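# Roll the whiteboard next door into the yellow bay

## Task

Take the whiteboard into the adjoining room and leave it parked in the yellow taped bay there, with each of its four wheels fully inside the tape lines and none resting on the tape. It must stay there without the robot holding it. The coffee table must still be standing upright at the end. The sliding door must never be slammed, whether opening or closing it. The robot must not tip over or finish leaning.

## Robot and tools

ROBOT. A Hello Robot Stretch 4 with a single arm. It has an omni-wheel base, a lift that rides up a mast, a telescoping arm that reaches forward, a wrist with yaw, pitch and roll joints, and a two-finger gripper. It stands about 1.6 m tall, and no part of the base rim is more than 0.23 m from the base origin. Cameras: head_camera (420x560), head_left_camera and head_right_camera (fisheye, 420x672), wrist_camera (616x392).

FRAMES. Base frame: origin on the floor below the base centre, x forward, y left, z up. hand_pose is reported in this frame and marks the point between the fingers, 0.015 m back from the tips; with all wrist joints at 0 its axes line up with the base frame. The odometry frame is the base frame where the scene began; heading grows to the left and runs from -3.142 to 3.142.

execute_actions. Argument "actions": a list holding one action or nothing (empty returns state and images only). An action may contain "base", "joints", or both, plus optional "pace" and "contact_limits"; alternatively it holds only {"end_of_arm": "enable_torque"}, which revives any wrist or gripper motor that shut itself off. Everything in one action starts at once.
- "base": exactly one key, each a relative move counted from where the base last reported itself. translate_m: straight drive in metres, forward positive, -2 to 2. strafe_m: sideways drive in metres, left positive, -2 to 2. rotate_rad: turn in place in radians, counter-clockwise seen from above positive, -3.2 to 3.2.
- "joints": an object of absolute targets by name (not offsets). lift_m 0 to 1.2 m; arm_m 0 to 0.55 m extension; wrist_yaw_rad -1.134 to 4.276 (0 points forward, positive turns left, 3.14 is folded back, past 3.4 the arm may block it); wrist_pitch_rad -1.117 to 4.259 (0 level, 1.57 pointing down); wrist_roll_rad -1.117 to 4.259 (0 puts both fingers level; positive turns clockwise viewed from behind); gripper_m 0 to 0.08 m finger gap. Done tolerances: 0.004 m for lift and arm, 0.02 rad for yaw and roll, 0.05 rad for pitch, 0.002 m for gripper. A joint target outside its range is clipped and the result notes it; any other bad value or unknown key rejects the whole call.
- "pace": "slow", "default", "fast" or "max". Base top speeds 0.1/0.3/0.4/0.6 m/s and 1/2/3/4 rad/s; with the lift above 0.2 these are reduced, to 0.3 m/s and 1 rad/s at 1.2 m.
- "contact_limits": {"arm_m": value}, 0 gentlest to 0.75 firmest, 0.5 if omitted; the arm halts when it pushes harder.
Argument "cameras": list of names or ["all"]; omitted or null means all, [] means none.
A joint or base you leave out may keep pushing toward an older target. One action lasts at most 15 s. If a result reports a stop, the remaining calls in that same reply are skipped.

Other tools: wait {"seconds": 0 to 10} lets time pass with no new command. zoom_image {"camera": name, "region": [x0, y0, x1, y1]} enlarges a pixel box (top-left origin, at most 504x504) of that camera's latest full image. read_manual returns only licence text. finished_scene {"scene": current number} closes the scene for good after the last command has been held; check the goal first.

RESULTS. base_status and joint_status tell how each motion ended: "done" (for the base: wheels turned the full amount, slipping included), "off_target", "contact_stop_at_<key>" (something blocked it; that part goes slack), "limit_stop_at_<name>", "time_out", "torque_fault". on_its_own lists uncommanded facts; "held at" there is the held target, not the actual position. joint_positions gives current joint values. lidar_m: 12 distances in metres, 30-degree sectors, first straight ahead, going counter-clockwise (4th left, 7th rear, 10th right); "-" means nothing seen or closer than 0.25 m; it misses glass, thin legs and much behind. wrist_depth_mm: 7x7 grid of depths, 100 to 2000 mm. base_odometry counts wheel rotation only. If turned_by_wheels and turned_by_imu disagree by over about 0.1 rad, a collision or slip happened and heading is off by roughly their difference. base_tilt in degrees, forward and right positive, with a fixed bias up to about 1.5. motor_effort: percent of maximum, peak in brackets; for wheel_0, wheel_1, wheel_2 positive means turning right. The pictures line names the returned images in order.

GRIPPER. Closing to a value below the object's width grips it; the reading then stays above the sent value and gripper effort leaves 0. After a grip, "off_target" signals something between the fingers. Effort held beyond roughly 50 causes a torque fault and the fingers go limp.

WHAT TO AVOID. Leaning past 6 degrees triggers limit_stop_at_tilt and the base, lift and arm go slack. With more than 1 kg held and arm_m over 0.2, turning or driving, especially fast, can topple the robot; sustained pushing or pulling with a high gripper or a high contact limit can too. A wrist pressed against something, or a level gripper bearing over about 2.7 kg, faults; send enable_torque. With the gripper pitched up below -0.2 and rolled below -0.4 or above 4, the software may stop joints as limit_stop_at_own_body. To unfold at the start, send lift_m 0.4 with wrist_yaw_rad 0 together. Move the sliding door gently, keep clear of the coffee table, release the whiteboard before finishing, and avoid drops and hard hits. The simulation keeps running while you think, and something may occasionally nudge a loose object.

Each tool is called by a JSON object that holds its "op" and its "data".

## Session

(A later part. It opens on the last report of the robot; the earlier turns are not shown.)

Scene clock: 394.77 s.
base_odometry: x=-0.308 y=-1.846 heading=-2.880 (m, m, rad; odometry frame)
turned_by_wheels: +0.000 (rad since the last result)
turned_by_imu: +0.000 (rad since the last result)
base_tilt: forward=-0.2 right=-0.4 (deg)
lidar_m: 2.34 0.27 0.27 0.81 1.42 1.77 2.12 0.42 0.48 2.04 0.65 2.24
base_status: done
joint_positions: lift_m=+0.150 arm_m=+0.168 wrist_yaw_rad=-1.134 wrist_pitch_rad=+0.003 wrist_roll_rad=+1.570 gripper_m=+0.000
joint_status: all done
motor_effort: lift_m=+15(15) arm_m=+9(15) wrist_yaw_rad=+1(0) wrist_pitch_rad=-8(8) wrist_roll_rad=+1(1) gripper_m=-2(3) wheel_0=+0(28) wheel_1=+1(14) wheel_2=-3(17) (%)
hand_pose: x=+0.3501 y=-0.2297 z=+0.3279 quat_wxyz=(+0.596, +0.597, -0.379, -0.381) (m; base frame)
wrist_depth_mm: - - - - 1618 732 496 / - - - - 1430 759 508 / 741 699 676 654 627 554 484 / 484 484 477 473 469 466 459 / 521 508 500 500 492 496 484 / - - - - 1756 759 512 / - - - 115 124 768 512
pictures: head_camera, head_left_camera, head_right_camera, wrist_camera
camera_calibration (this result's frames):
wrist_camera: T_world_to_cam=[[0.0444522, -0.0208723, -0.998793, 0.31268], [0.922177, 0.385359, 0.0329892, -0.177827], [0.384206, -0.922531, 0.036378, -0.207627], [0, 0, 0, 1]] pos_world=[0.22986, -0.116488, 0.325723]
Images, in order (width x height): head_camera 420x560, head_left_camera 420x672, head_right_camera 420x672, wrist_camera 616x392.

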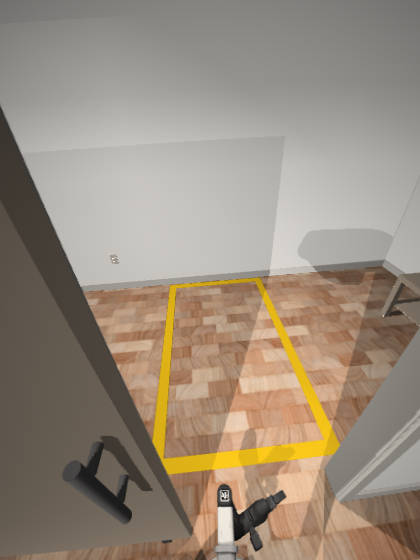

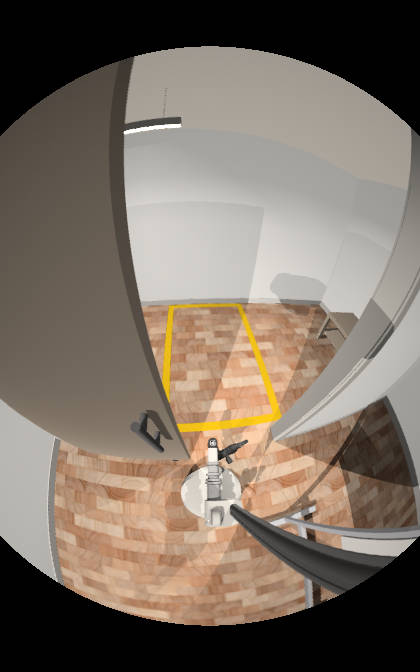

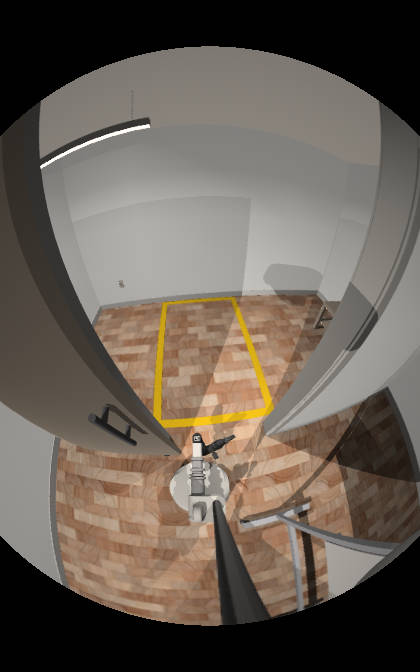

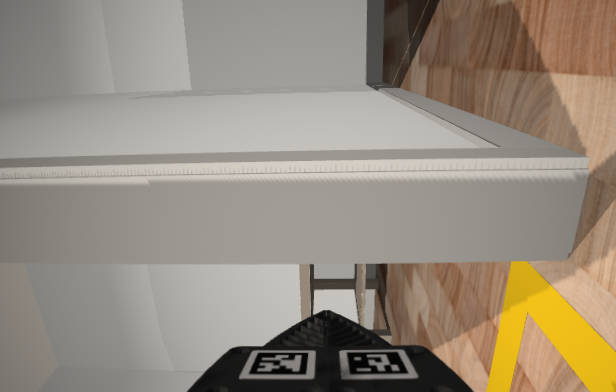

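{"op": "execute_actions", "data": {"actions": [{"base": {"rotate_rad": 0.10}, "joints": {"arm_m": 0.135}, "pace": "fast"}], "cameras": ["head_camera"]}}

{"op": "zoom_image", "data": {"camera": "head_camera", "region": [130, 430, 270, 560]}}

Scene clock: 454.73 s.
base_odometry: x=-0.308 y=-1.845 heading=-2.780 (m, m, rad; odometry frame)
turned_by_wheels: +0.100 (rad since the last result)
turned_by_imu: +0.100 (rad since the last result)
base_tilt: forward=-0.2 right=-0.2 (deg)
lidar_m: 2.35 0.27 0.36 1.37 1.45 2.00 1.57 0.44 0.49 1.30 0.63 2.45
base_status: done
joint_positions: lift_m=+0.150 arm_m=+0.137 wrist_yaw_rad=-1.134 wrist_pitch_rad=+0.003 wrist_roll_rad=+1.570 gripper_m=+0.000
joint_status: all done
motor_effort: lift_m=+15(15) arm_m=-9(8) wrist_yaw_rad=+2(0) wrist_pitch_rad=-8(7) wrist_roll_rad=+1(1) gripper_m=-2(3) wheel_0=-1(6) wheel_1=+2(5) wheel_2=-2(7) (%)
hand_pose: x=+0.3183 y=-0.2297 z=+0.3279 quat_wxyz=(+0.596, +0.597, -0.379, -0.381) (m; base frame)
wrist_depth_mm: - - - - 1576 750 504 / 1118 1025 960 917 891 668 508 / 508 504 504 496 484 484 477 / 535 530 521 521 517 508 496 / - - - - 1708 750 512 / - - - - 1708 768 512 / - - - 115 124 759 508
pictures: head_camera
Images, in order (width x height): head_camera 420x560.

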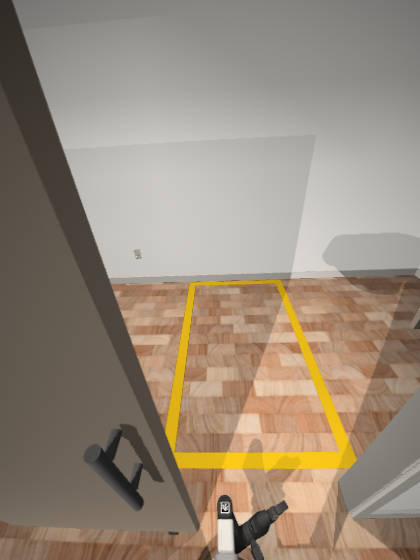

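Region (130, 430, 270, 560) of head_camera's 420x560 image, scaled by 3.600, with more detail than that image has; it fills the top 468 rows of this view, and the rest is white.

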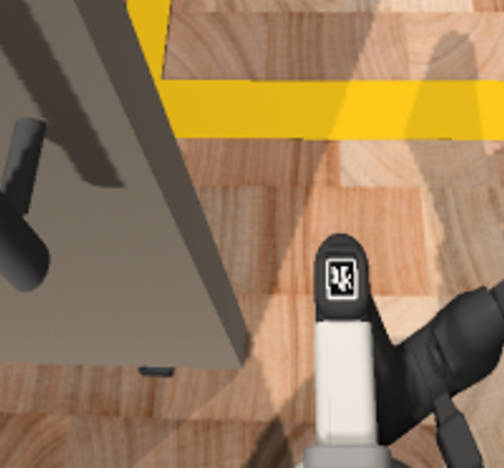

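{"op": "execute_actions", "data": {"actions": [{"base": {"strafe_m": 0.132}}], "cameras": []}}

Scene clock: 460.40 s.
base_odometry: x=-0.262 y=-1.969 heading=-2.781 (m, m, rad; odometry frame)
turned_by_wheels: +0.000 (rad since the last result)
turned_by_imu: -0.007 (rad since the last result)
base_tilt: forward=-0.1 right=-0.3 (deg)
lidar_m: 0.27 0.25 0.37 1.25 1.31 1.76 1.67 0.88 0.54 1.32 0.77 2.47
base_status: done
joint_positions: lift_m=+0.150 arm_m=+0.136 wrist_yaw_rad=-1.134 wrist_pitch_rad=+0.003 wrist_roll_rad=+1.570 gripper_m=+0.000
joint_status: not commanded
motor_effort: lift_m=+15(15) arm_m=-7(9) wrist_yaw_rad=+1(0) wrist_pitch_rad=-8(8) wrist_roll_rad=+1(1) gripper_m=-3(2) wheel_0=-1(22) wheel_1=+0(8) wheel_2=-4(13) (%)
hand_pose: x=+0.3178 y=-0.2297 z=+0.3279 quat_wxyz=(+0.596, +0.597, -0.379, -0.381) (m; base frame)
wrist_depth_mm: - - - - 1618 750 508 / 1229 1118 1008 946 917 699 504 / 634 621 621 621 609 603 508 / 676 676 668 - 1255 661 512 / - - - - 1708 759 512 / - - - - 1708 768 508 / - - - 115 124 768 508
pictures: none
No camera images: the call's "cameras" was empty. Leave "cameras" out to get every camera's image.

{"op": "execute_actions", "data": {"actions": [], "cameras": ["head_camera", "head_right_camera"]}}

{"op": "zoom_image", "data": {"camera": "head_camera", "region": [150, 430, 290, 560]}}

{"op": "zoom_image", "data": {"camera": "head_camera", "region": [290, 430, 420, 560]}}

Scene clock: 467.67 s.
base_odometry: x=-0.262 y=-1.969 heading=-2.781 (m, m, rad; odometry frame)
turned_by_wheels: +0.000 (rad since the last result)
turned_by_imu: +0.000 (rad since the last result)
base_tilt: forward=-0.2 right=-0.3 (deg)
lidar_m: 0.26 0.25 0.38 1.25 1.32 1.75 1.68 0.86 0.53 1.30 0.77 2.44
base_status: done
joint_positions: lift_m=+0.150 arm_m=+0.136 wrist_yaw_rad=-1.134 wrist_pitch_rad=+0.003 wrist_roll_rad=+1.570 gripper_m=+0.000
joint_status: not commanded
motor_effort: lift_m=+15(15) arm_m=-7(9) wrist_yaw_rad=+2(0) wrist_pitch_rad=-8(8) wrist_roll_rad=+1(1) gripper_m=-3(2) wheel_0=-1(22) wheel_1=+0(8) wheel_2=-4(13) (%)
hand_pose: x=+0.3178 y=-0.2297 z=+0.3279 quat_wxyz=(+0.596, +0.597, -0.379, -0.381) (m; base frame)
wrist_depth_mm: - - - - 1576 741 500 / 1182 1098 1042 946 931 691 504 / 634 627 621 621 609 609 512 / 683 676 668 - 1255 654 512 / - - - - 1708 768 508 / - - - - 1708 759 517 / - - - 116 125 768 512
pictures: head_camera, head_right_camera
Images, in order (width x height): head_camera 420x560, head_right_camera 420x672.

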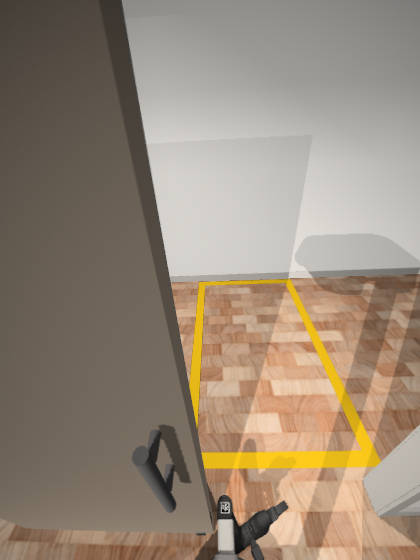

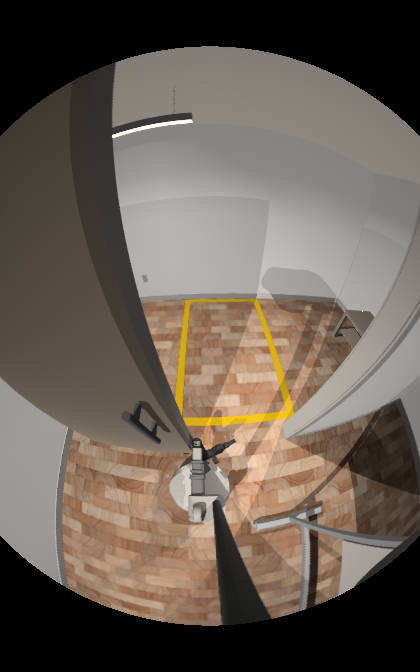

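Region (150, 430, 290, 560) of head_camera's 420x560 image, scaled by 3.600, with more detail than that image has; it fills the top 468 rows of this view, and the rest is white.

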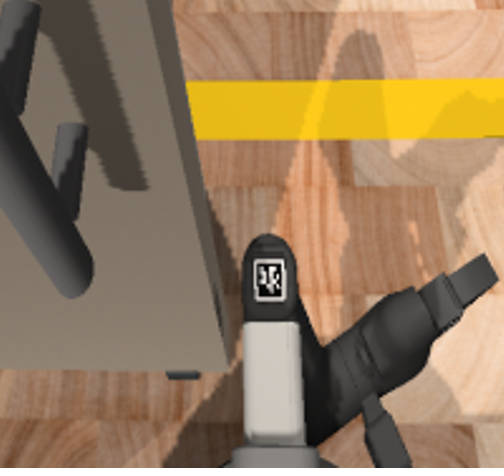

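Region (290, 430, 420, 560) of head_camera's 420x560 image, scaled by 3.877, with more detail than that image has.

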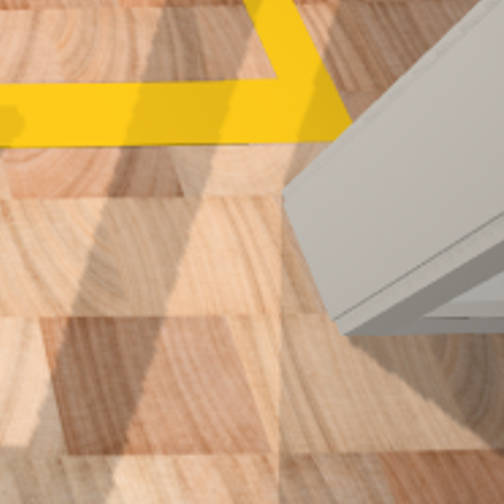

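{"op": "zoom_image", "data": {"camera": "head_right_camera", "region": [240, 240, 390, 360]}}

{"op": "zoom_image", "data": {"camera": "head_right_camera", "region": [230, 480, 420, 630]}}

Region (240, 240, 390, 360) of head_right_camera's 420x672 image, scaled by 3.360, with more detail than that image has; it fills the top 403 rows of this view, and the rest is white.

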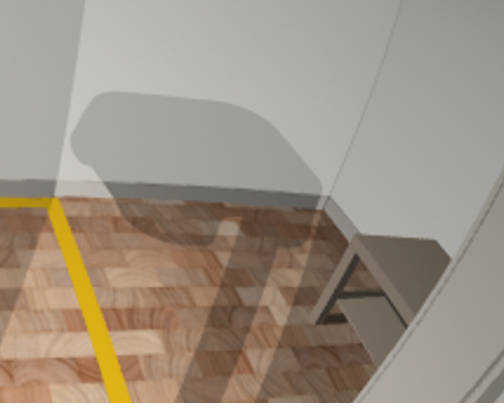

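Region (230, 480, 420, 630) of head_right_camera's 420x672 image, scaled by 2.653, with more detail than that image has; it fills the top 398 rows of this view, and the rest is white.

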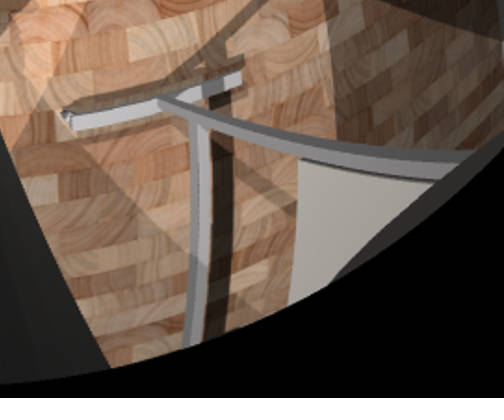

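{"op": "execute_actions", "data": {"actions": [{"base": {"translate_m": -1.24}, "joints": {"arm_m": 0.10, "gripper_m": 0.08}, "pace": "max"}]}}

Scene clock: 506.63 s.
base_odometry: x=+0.899 y=-1.531 heading=-2.781 (m, m, rad; odometry frame)
turned_by_wheels: +0.000 (rad since the last result)
turned_by_imu: +0.002 (rad since the last result)
base_tilt: forward=-0.2 right=-0.2 (deg)
lidar_m: 1.44 1.55 1.31 1.22 1.17 0.84 1.09 1.13 0.52 0.59 0.61 0.87
base_status: done
joint_positions: lift_m=+0.150 arm_m=+0.102 wrist_yaw_rad=-1.134 wrist_pitch_rad=+0.003 wrist_roll_rad=+1.570 gripper_m=+0.080
joint_status: all done
motor_effort: lift_m=+15(15) arm_m=-9(11) wrist_yaw_rad=+1(0) wrist_pitch_rad=-8(7) wrist_roll_rad=+1(1) gripper_m=+1(1) wheel_0=+2(9) wheel_1=+2(8) wheel_2=-4(19) (%)
hand_pose: x=+0.2833 y=-0.2297 z=+0.3279 quat_wxyz=(+0.596, +0.597, -0.379, -0.381) (m; base frame)
wrist_depth_mm: - - - - 1618 750 504 / 574 - - - 1618 750 508 / 569 - - - 1708 759 504 / 585 - - - 1756 768 512 / 627 - - - 1756 768 512 / 668 - - - 1756 715 517 / 723 116 140 1661 1576 120 -
pictures: head_camera, head_left_camera, head_right_camera, wrist_camera
camera_calibration (this result's frames):
wrist_camera: T_world_to_cam=[[0.0444449, -0.0208526, -0.998794, 0.315654], [0.922258, 0.385164, 0.0329977, -0.116229], [0.384012, -0.922612, 0.0363501, -0.181891], [0, 0, 0, 1]] pos_world=[0.163012, -0.116465, 0.32572]
Images, in order (width x height): head_camera 420x560, head_left_camera 420x672, head_right_camera 420x672, wrist_camera 616x392.

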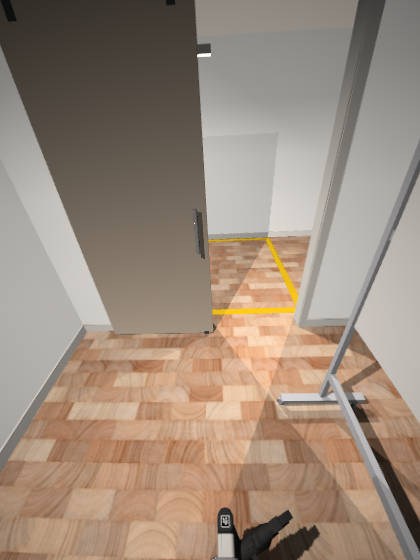

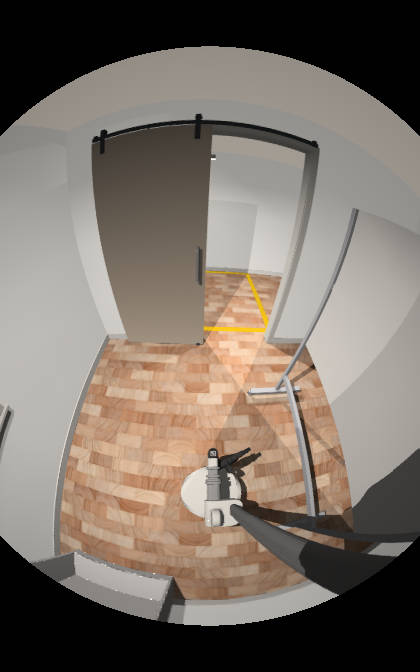

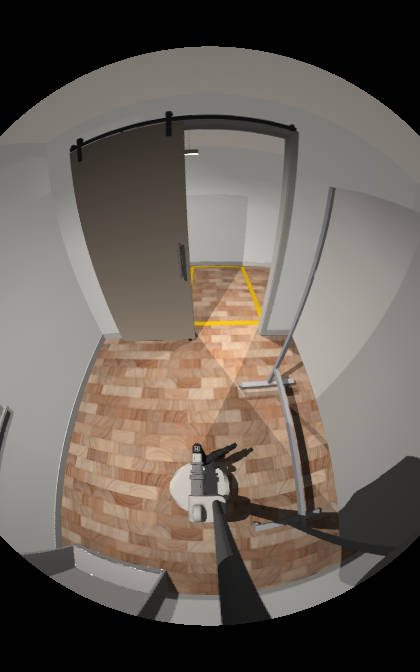

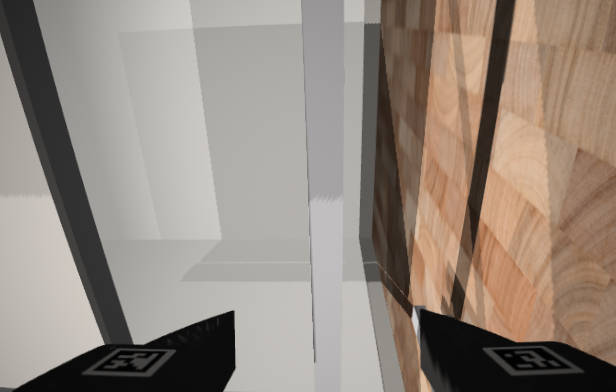

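{"op": "zoom_image", "data": {"camera": "head_camera", "region": [260, 360, 400, 430]}}

{"op": "zoom_image", "data": {"camera": "head_camera", "region": [200, 440, 420, 560]}}

{"op": "zoom_image", "data": {"camera": "head_camera", "region": [190, 280, 330, 350]}}

{"op": "zoom_image", "data": {"camera": "head_right_camera", "region": [220, 470, 350, 560]}}

{"op": "zoom_image", "data": {"camera": "head_right_camera", "region": [220, 350, 330, 420]}}

Region (260, 360, 400, 430) of head_camera's 420x560 image, scaled by 3.600, with more detail than that image has.

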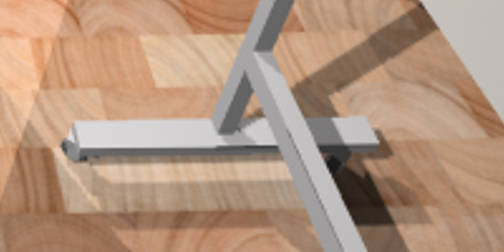

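Region (200, 440, 420, 560) of head_camera's 420x560 image, scaled by 2.291, with more detail than that image has; it fills the top 275 rows of this view, and the rest is white.

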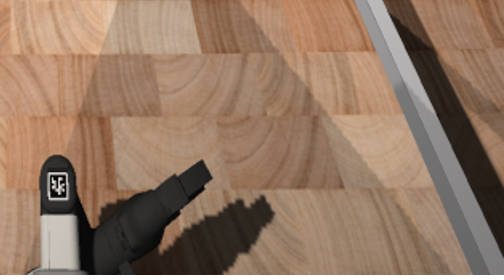

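Region (190, 280, 330, 350) of head_camera's 420x560 image, scaled by 3.600, with more detail than that image has.

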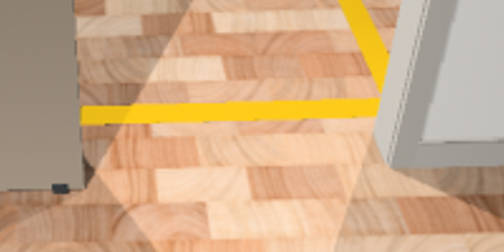

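Region (220, 470, 350, 560) of head_right_camera's 420x672 image, scaled by 3.877, with more detail than that image has; it fills the top 349 rows of this view, and the rest is white.

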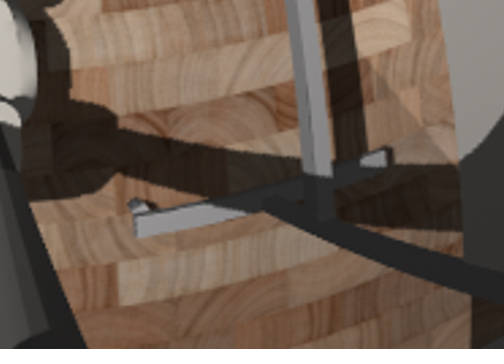

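Region (220, 350, 330, 420) of head_right_camera's 420x672 image, scaled by 4.582, with more detail than that image has; it fills the top 321 rows of this view, and the rest is white.

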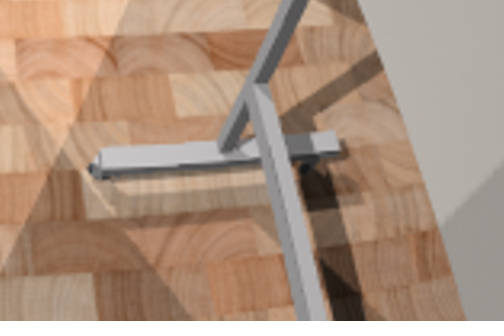

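{"op": "zoom_image", "data": {"camera": "head_camera", "region": [360, 470, 420, 550]}}

{"op": "zoom_image", "data": {"camera": "head_camera", "region": [210, 495, 310, 560]}}

Region (360, 470, 420, 550) of head_camera's 420x560 image, scaled by 6.300, with more detail than that image has; it fills the left 378 columns of this view, and the rest is white.

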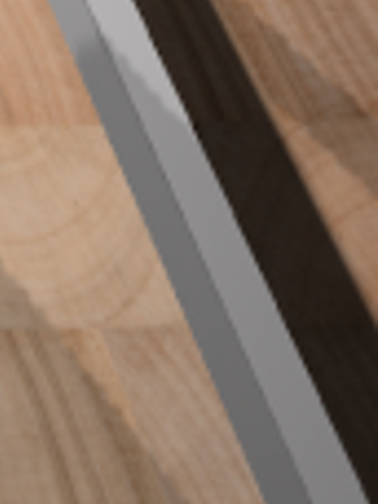

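Region (210, 495, 310, 560) of head_camera's 420x560 image, scaled by 5.040, with more detail than that image has; it fills the top 328 rows of this view, and the rest is white.

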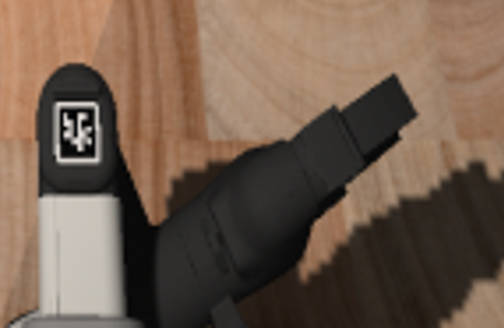

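{"op": "execute_actions", "data": {"actions": [{"base": {"strafe_m": -0.44}, "joints": {"arm_m": 0.089}, "pace": "max"}]}}

Scene clock: 559.03 s.
base_odometry: x=+0.743 y=-1.119 heading=-2.781 (m, m, rad; odometry frame)
turned_by_wheels: +0.000 (rad since the last result)
turned_by_imu: -0.001 (rad since the last result)
base_tilt: forward=-0.3 right=-0.3 (deg)
lidar_m: 0.72 1.54 1.80 1.65 1.19 1.05 0.35 0.25 0.25 - 0.25 0.25
base_status: done
joint_positions: lift_m=+0.150 arm_m=+0.091 wrist_yaw_rad=-1.134 wrist_pitch_rad=+0.003 wrist_roll_rad=+1.570 gripper_m=+0.080
joint_status: all done
motor_effort: lift_m=+15(15) arm_m=-9(10) wrist_yaw_rad=+2(2) wrist_pitch_rad=-8(7) wrist_roll_rad=+1(1) gripper_m=+1(1) wheel_0=-1(13) wheel_1=+2(13) wheel_2=+0(3) (%)
hand_pose: x=+0.2723 y=-0.2297 z=+0.3279 quat_wxyz=(+0.596, +0.597, -0.379, -0.381) (m; base frame)
wrist_depth_mm: 1756 1708 - - - - 508 / 1863 1863 - - - 647 504 / - - - - - 654 508 / - - - - - 676 517 / - - - - - 707 512 / - - - - - 707 508 / 1756 116 124 - - 117 -
pictures: head_camera, head_left_camera, head_right_camera, wrist_camera
camera_calibration (this result's frames):
wrist_camera: T_world_to_cam=[[0.0444429, -0.0208566, -0.998794, 0.316142], [0.922293, 0.38508, 0.0329977, -0.106114], [0.383927, -0.922647, 0.03635, -0.177653], [0, 0, 0, 1]] pos_world=[0.152023, -0.116455, 0.32572]
Images, in order (width x height): head_camera 420x560, head_left_camera 420x672, head_right_camera 420x672, wrist_camera 616x392.

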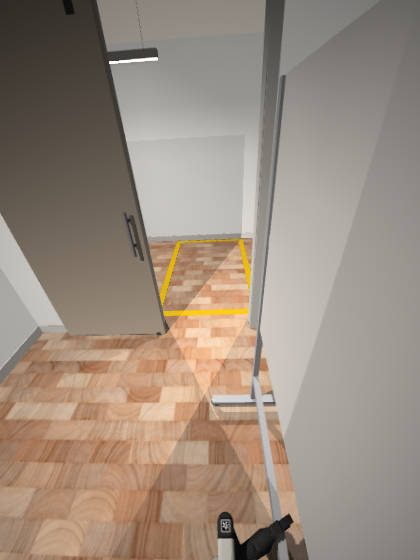

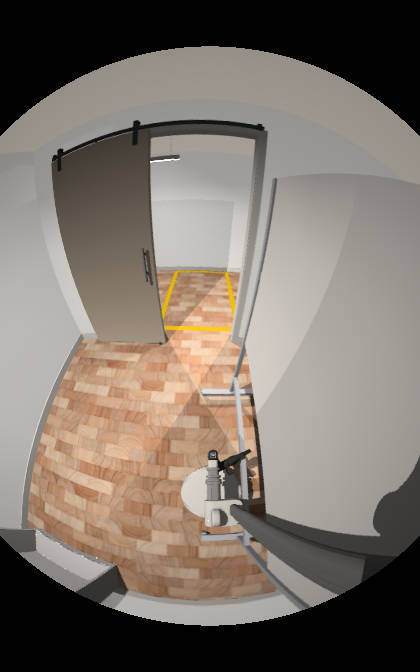

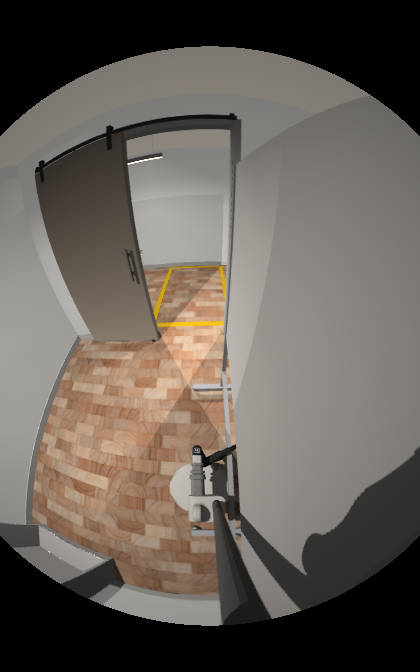

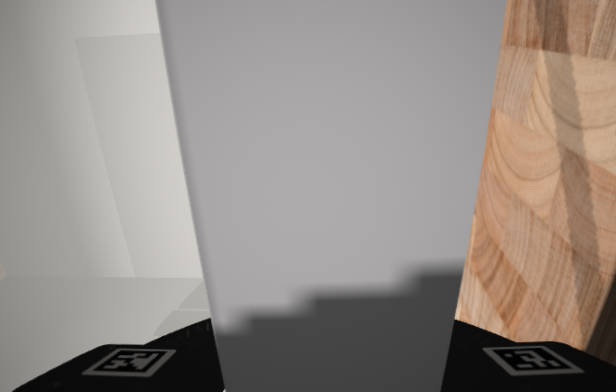

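{"op": "execute_actions", "data": {"actions": [{"joints": {"gripper_m": 0.03}, "pace": "fast"}], "cameras": ["head_camera", "head_left_camera", "wrist_camera"]}}

{"op": "zoom_image", "data": {"camera": "head_camera", "region": [140, 300, 290, 420]}}

{"op": "zoom_image", "data": {"camera": "head_camera", "region": [205, 470, 315, 560]}}

Scene clock: 566.00 s.
base_odometry: x=+0.743 y=-1.119 heading=-2.781 (m, m, rad; odometry frame)
turned_by_wheels: +0.000 (rad since the last result)
turned_by_imu: +0.000 (rad since the last result)
base_tilt: forward=-0.3 right=-0.2 (deg)
lidar_m: 0.70 1.54 1.76 1.66 1.17 1.09 0.35 0.25 0.26 - 0.25 0.25
base_status: not commanded
joint_positions: lift_m=+0.150 arm_m=+0.091 wrist_yaw_rad=-1.134 wrist_pitch_rad=+0.004 wrist_roll_rad=+1.573 gripper_m=+0.050
joint_status: gripper_m off_target (ended at +0.050, target +0.030)
on_its_own: gripper_m is held at +0.045, not at your +0.030, by its contact guard: the fingers met something
motor_effort: lift_m=+15(16) arm_m=-9(9) wrist_yaw_rad=+1(0) wrist_pitch_rad=-12(12) wrist_roll_rad=-8(8) gripper_m=-39(41) wheel_0=-1(1) wheel_1=+2(2) wheel_2=+0(0) (%)
hand_pose: x=+0.2724 y=-0.2297 z=+0.3275 quat_wxyz=(+0.595, +0.598, -0.379, -0.381) (m; base frame)
wrist_depth_mm: 1708 1756 - - - 634 500 / 1921 1808 - - - 647 500 / - - - - - 668 504 / - - - - - 699 508 / - - - - - 707 517 / - - - - - 732 508 / 1756 1708 - - - 121 492
pictures: head_camera, head_left_camera, wrist_camera
camera_calibration (this result's frames):
wrist_camera: T_world_to_cam=[[0.0464937, -0.0179746, -0.998757, 0.315838], [0.922023, 0.385459, 0.0359845, -0.107032], [0.384333, -0.92255, 0.0344944, -0.177159], [0, 0, 0, 1]] pos_world=[0.152089, -0.116505, 0.325408]
Images, in order (width x height): head_camera 420x560, head_left_camera 420x672, wrist_camera 616x392.

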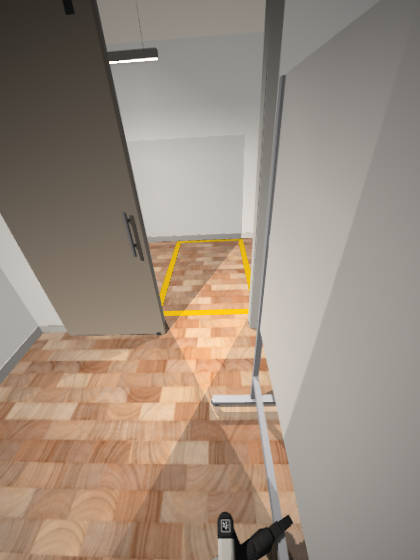

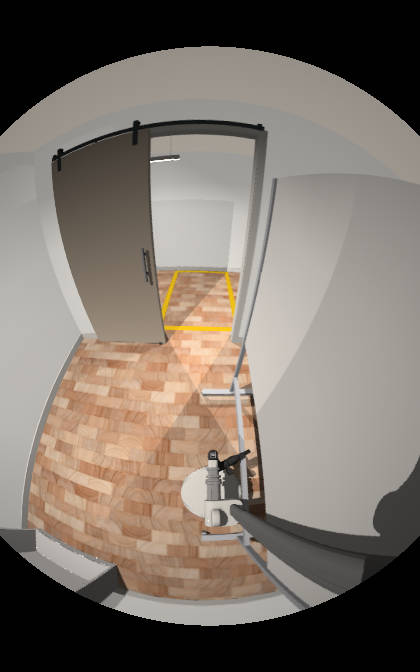

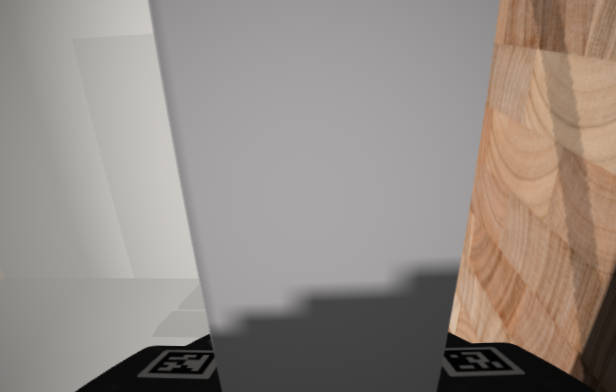

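Region (140, 300, 290, 420) of head_camera's 420x560 image, scaled by 3.360, with more detail than that image has; it fills the top 403 rows of this view, and the rest is white.

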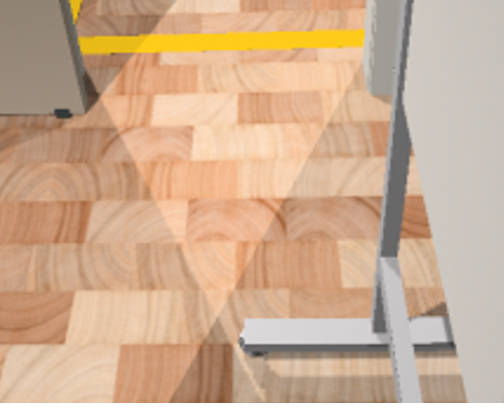

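Region (205, 470, 315, 560) of head_camera's 420x560 image, scaled by 4.582, with more detail than that image has; it fills the top 412 rows of this view, and the rest is white.

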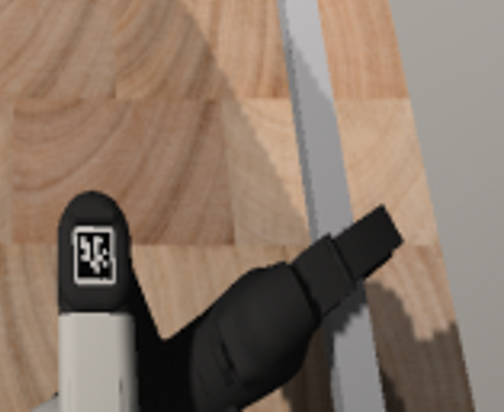

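{"op": "execute_actions", "data": {"actions": [{"base": {"strafe_m": 0.228}, "joints": {"wrist_roll_rad": 1.576}}]}}

{"op": "zoom_image", "data": {"camera": "head_camera", "region": [165, 300, 315, 420]}}

{"op": "zoom_image", "data": {"camera": "head_camera", "region": [205, 470, 315, 560]}}

Scene clock: 587.73 s.
base_odometry: x=+0.824 y=-1.333 heading=-2.781 (m, m, rad; odometry frame)
turned_by_wheels: +0.000 (rad since the last result)
turned_by_imu: -0.002 (rad since the last result)
base_tilt: forward=-0.2 right=-0.3 (deg)
lidar_m: 0.66 1.52 1.53 1.44 1.16 0.95 1.08 0.26 0.25 - 0.25 0.25
base_status: done
joint_positions: lift_m=+0.150 arm_m=+0.090 wrist_yaw_rad=-1.132 wrist_pitch_rad=+0.005 wrist_roll_rad=+1.576 gripper_m=+0.050
joint_status: all done
on_its_own: gripper_m is held at +0.045, not at your +0.030, by its contact guard: the fingers met something
motor_effort: lift_m=+15(16) arm_m=-7(9) wrist_yaw_rad=-4(9) wrist_pitch_rad=-14(14) wrist_roll_rad=+0(0) gripper_m=-38(39) wheel_0=-3(18) wheel_1=+1(9) wheel_2=-4(1) (%)
hand_pose: x=+0.2725 y=-0.2297 z=+0.3274 quat_wxyz=(+0.594, +0.599, -0.379, -0.380) (m; base frame)
wrist_depth_mm: - 1921 - - - 634 500 / - - - - - 676 500 / - - - - - 707 504 / - - - - - 707 504 / - - - - - 707 508 / - - - - - 759 512 / 1756 1708 - - - 123 496
pictures: head_camera, head_left_camera, head_right_camera, wrist_camera
camera_calibration (this result's frames):
wrist_camera: T_world_to_cam=[[0.0492103, -0.0162798, -0.998656, 0.315382], [0.921259, 0.386982, 0.039088, -0.107577], [0.385825, -0.921944, 0.0340414, -0.177292], [0, 0, 0, 1]] pos_world=[0.15199, -0.116688, 0.325198]
Images, in order (width x height): head_camera 420x560, head_left_camera 420x672, head_right_camera 420x672, wrist_camera 616x392.

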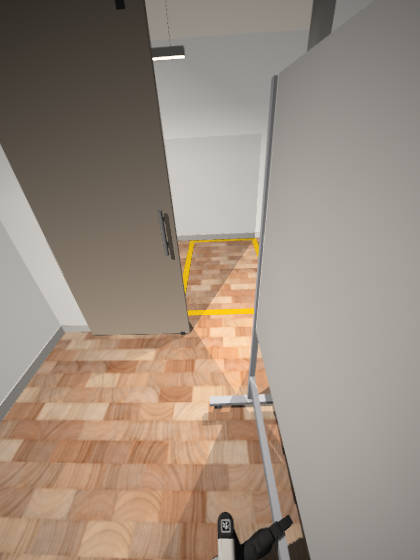

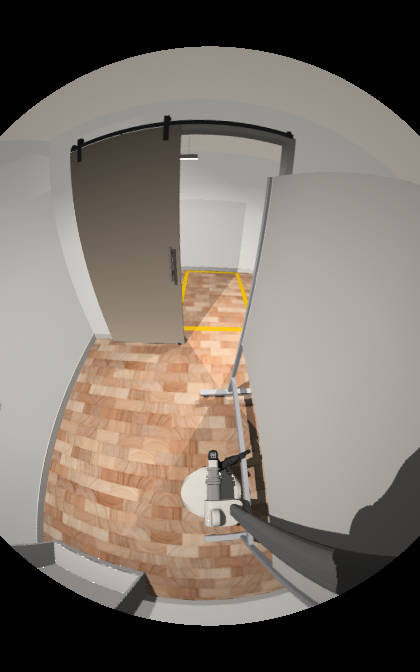

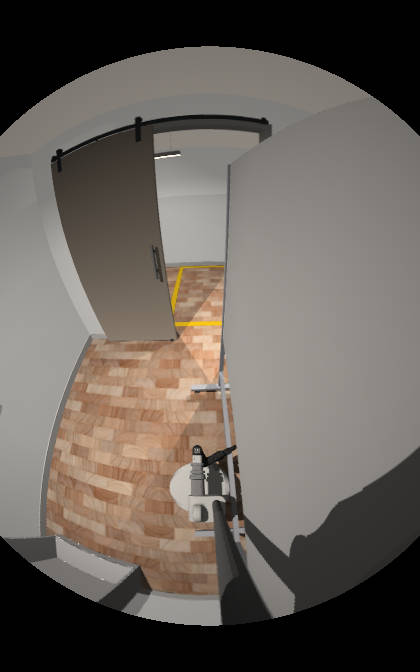

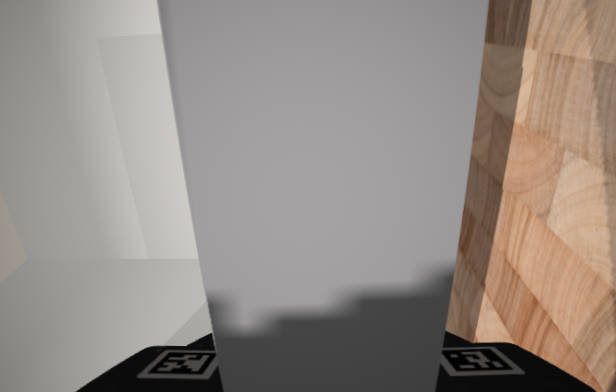

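Region (165, 300, 315, 420) of head_camera's 420x560 image, scaled by 3.360, with more detail than that image has; it fills the top 403 rows of this view, and the rest is white.

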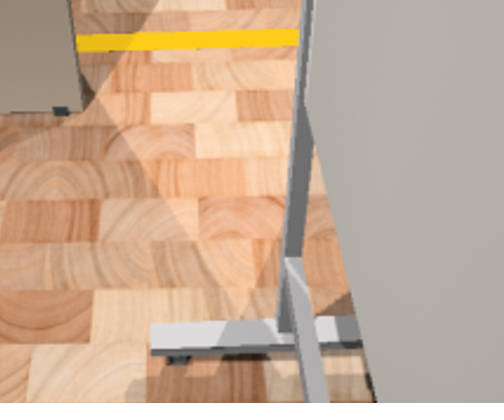

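Region (205, 470, 315, 560) of head_camera's 420x560 image, scaled by 4.582, with more detail than that image has; it fills the top 412 rows of this view, and the rest is white.

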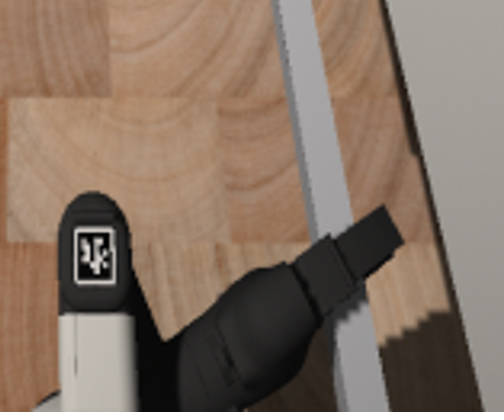

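{"op": "execute_actions", "data": {"actions": [{"base": {"translate_m": 1.25}, "pace": "fast"}]}}

Scene clock: 607.37 s.
base_odometry: x=-0.346 y=-1.773 heading=-2.781 (m, m, rad; odometry frame)
turned_by_wheels: +0.000 (rad since the last result)
turned_by_imu: -0.007 (rad since the last result)
base_tilt: forward=-0.2 right=-0.3 (deg)
lidar_m: 0.65 0.37 0.35 1.06 1.53 2.03 0.36 0.26 0.25 - 0.25 0.25
base_status: done
joint_positions: lift_m=+0.150 arm_m=+0.090 wrist_yaw_rad=-1.137 wrist_pitch_rad=+0.004 wrist_roll_rad=+1.576 gripper_m=+0.050
joint_status: not commanded
on_its_own: gripper_m is held at +0.045, not at your +0.030, by its contact guard: the fingers met something
motor_effort: lift_m=+16(15) arm_m=-3(8) wrist_yaw_rad=+10(50) wrist_pitch_rad=-11(14) wrist_roll_rad=+1(1) gripper_m=-38(39) wheel_0=+2(10) wheel_1=+1(8) wheel_2=-1(22) (%)
hand_pose: x=+0.2705 y=-0.2297 z=+0.3276 quat_wxyz=(+0.594, +0.598, -0.381, -0.381) (m; base frame)
wrist_depth_mm: - 1921 - - - 647 496 / 1661 1499 - - - 661 500 / 741 715 - - - 591 496 / 445 442 - - - 418 418 / 455 449 449 - - 436 433 / - - - - - 683 484 / - - - - - 123 496
pictures: head_camera, head_left_camera, head_right_camera, wrist_camera
camera_calibration (this result's frames):
wrist_camera: T_world_to_cam=[[0.0494274, -0.017259, -0.998629, 0.315354], [0.923261, 0.382178, 0.039092, -0.107354], [0.380979, -0.923928, 0.0348246, -0.175974], [0, 0, 0, 1]] pos_world=[0.150571, -0.116117, 0.325246]
Images, in order (width x height): head_camera 420x560, head_left_camera 420x672, head_right_camera 420x672, wrist_camera 616x392.

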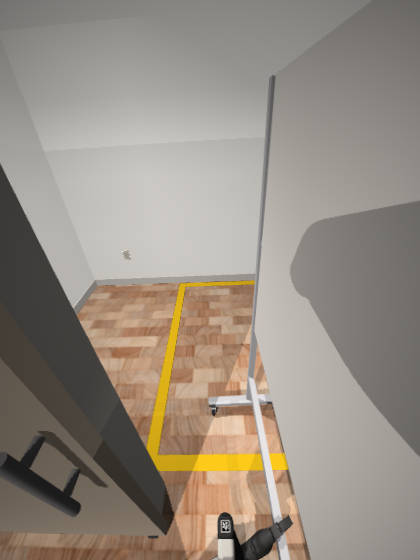

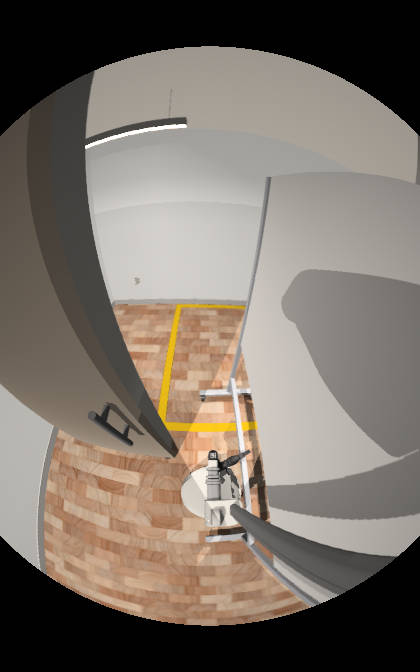

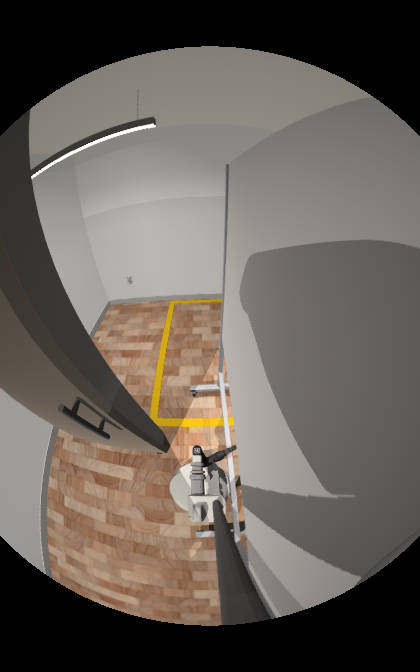

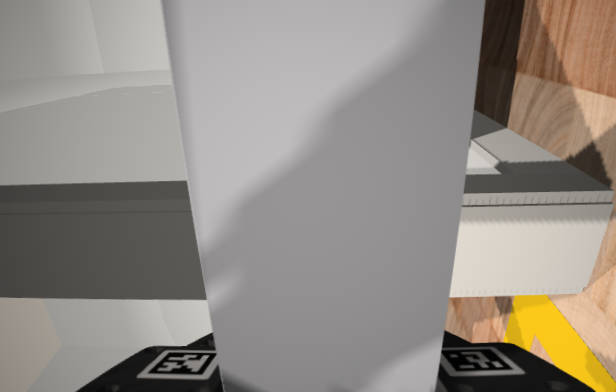

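The front foot is through the doorway. I'll measure the remaining clearances for the base and rear foot.

{"op": "zoom_image", "data": {"camera": "head_camera", "region": [130, 440, 310, 560]}}

{"op": "zoom_image", "data": {"camera": "head_camera", "region": [165, 300, 315, 420]}}

{"op": "zoom_image", "data": {"camera": "head_left_camera", "region": [150, 430, 290, 570]}}

{"op": "zoom_image", "data": {"camera": "head_right_camera", "region": [140, 430, 280, 570]}}

Region (130, 440, 310, 560) of head_camera's 420x560 image, scaled by 2.800, with more detail than that image has.

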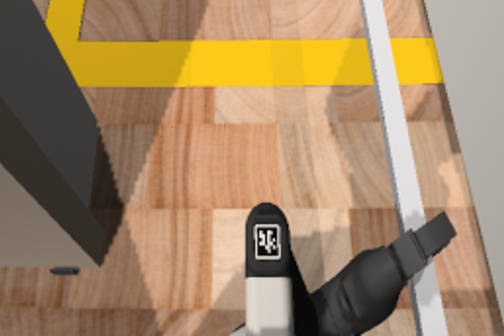

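Region (165, 300, 315, 420) of head_camera's 420x560 image, scaled by 3.360, with more detail than that image has; it fills the top 403 rows of this view, and the rest is white.

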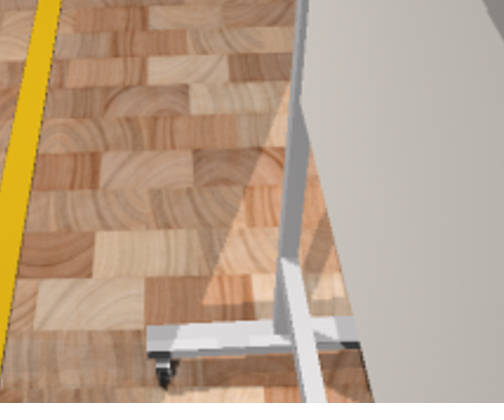

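Region (150, 430, 290, 570) of head_left_camera's 420x672 image, scaled by 3.600, with more detail than that image has.

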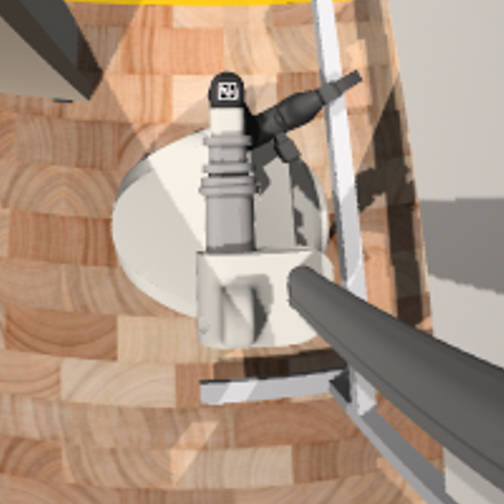

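Region (140, 430, 280, 570) of head_right_camera's 420x672 image, scaled by 3.600, with more detail than that image has.

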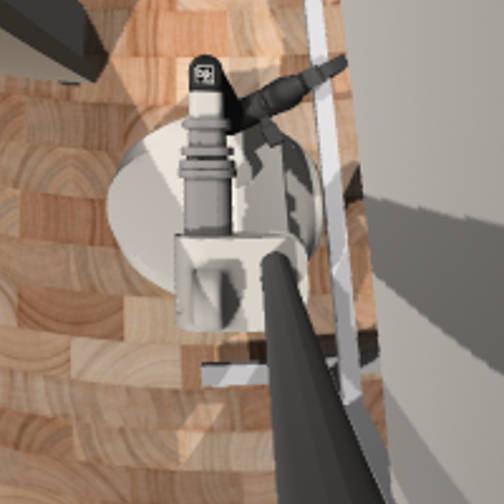

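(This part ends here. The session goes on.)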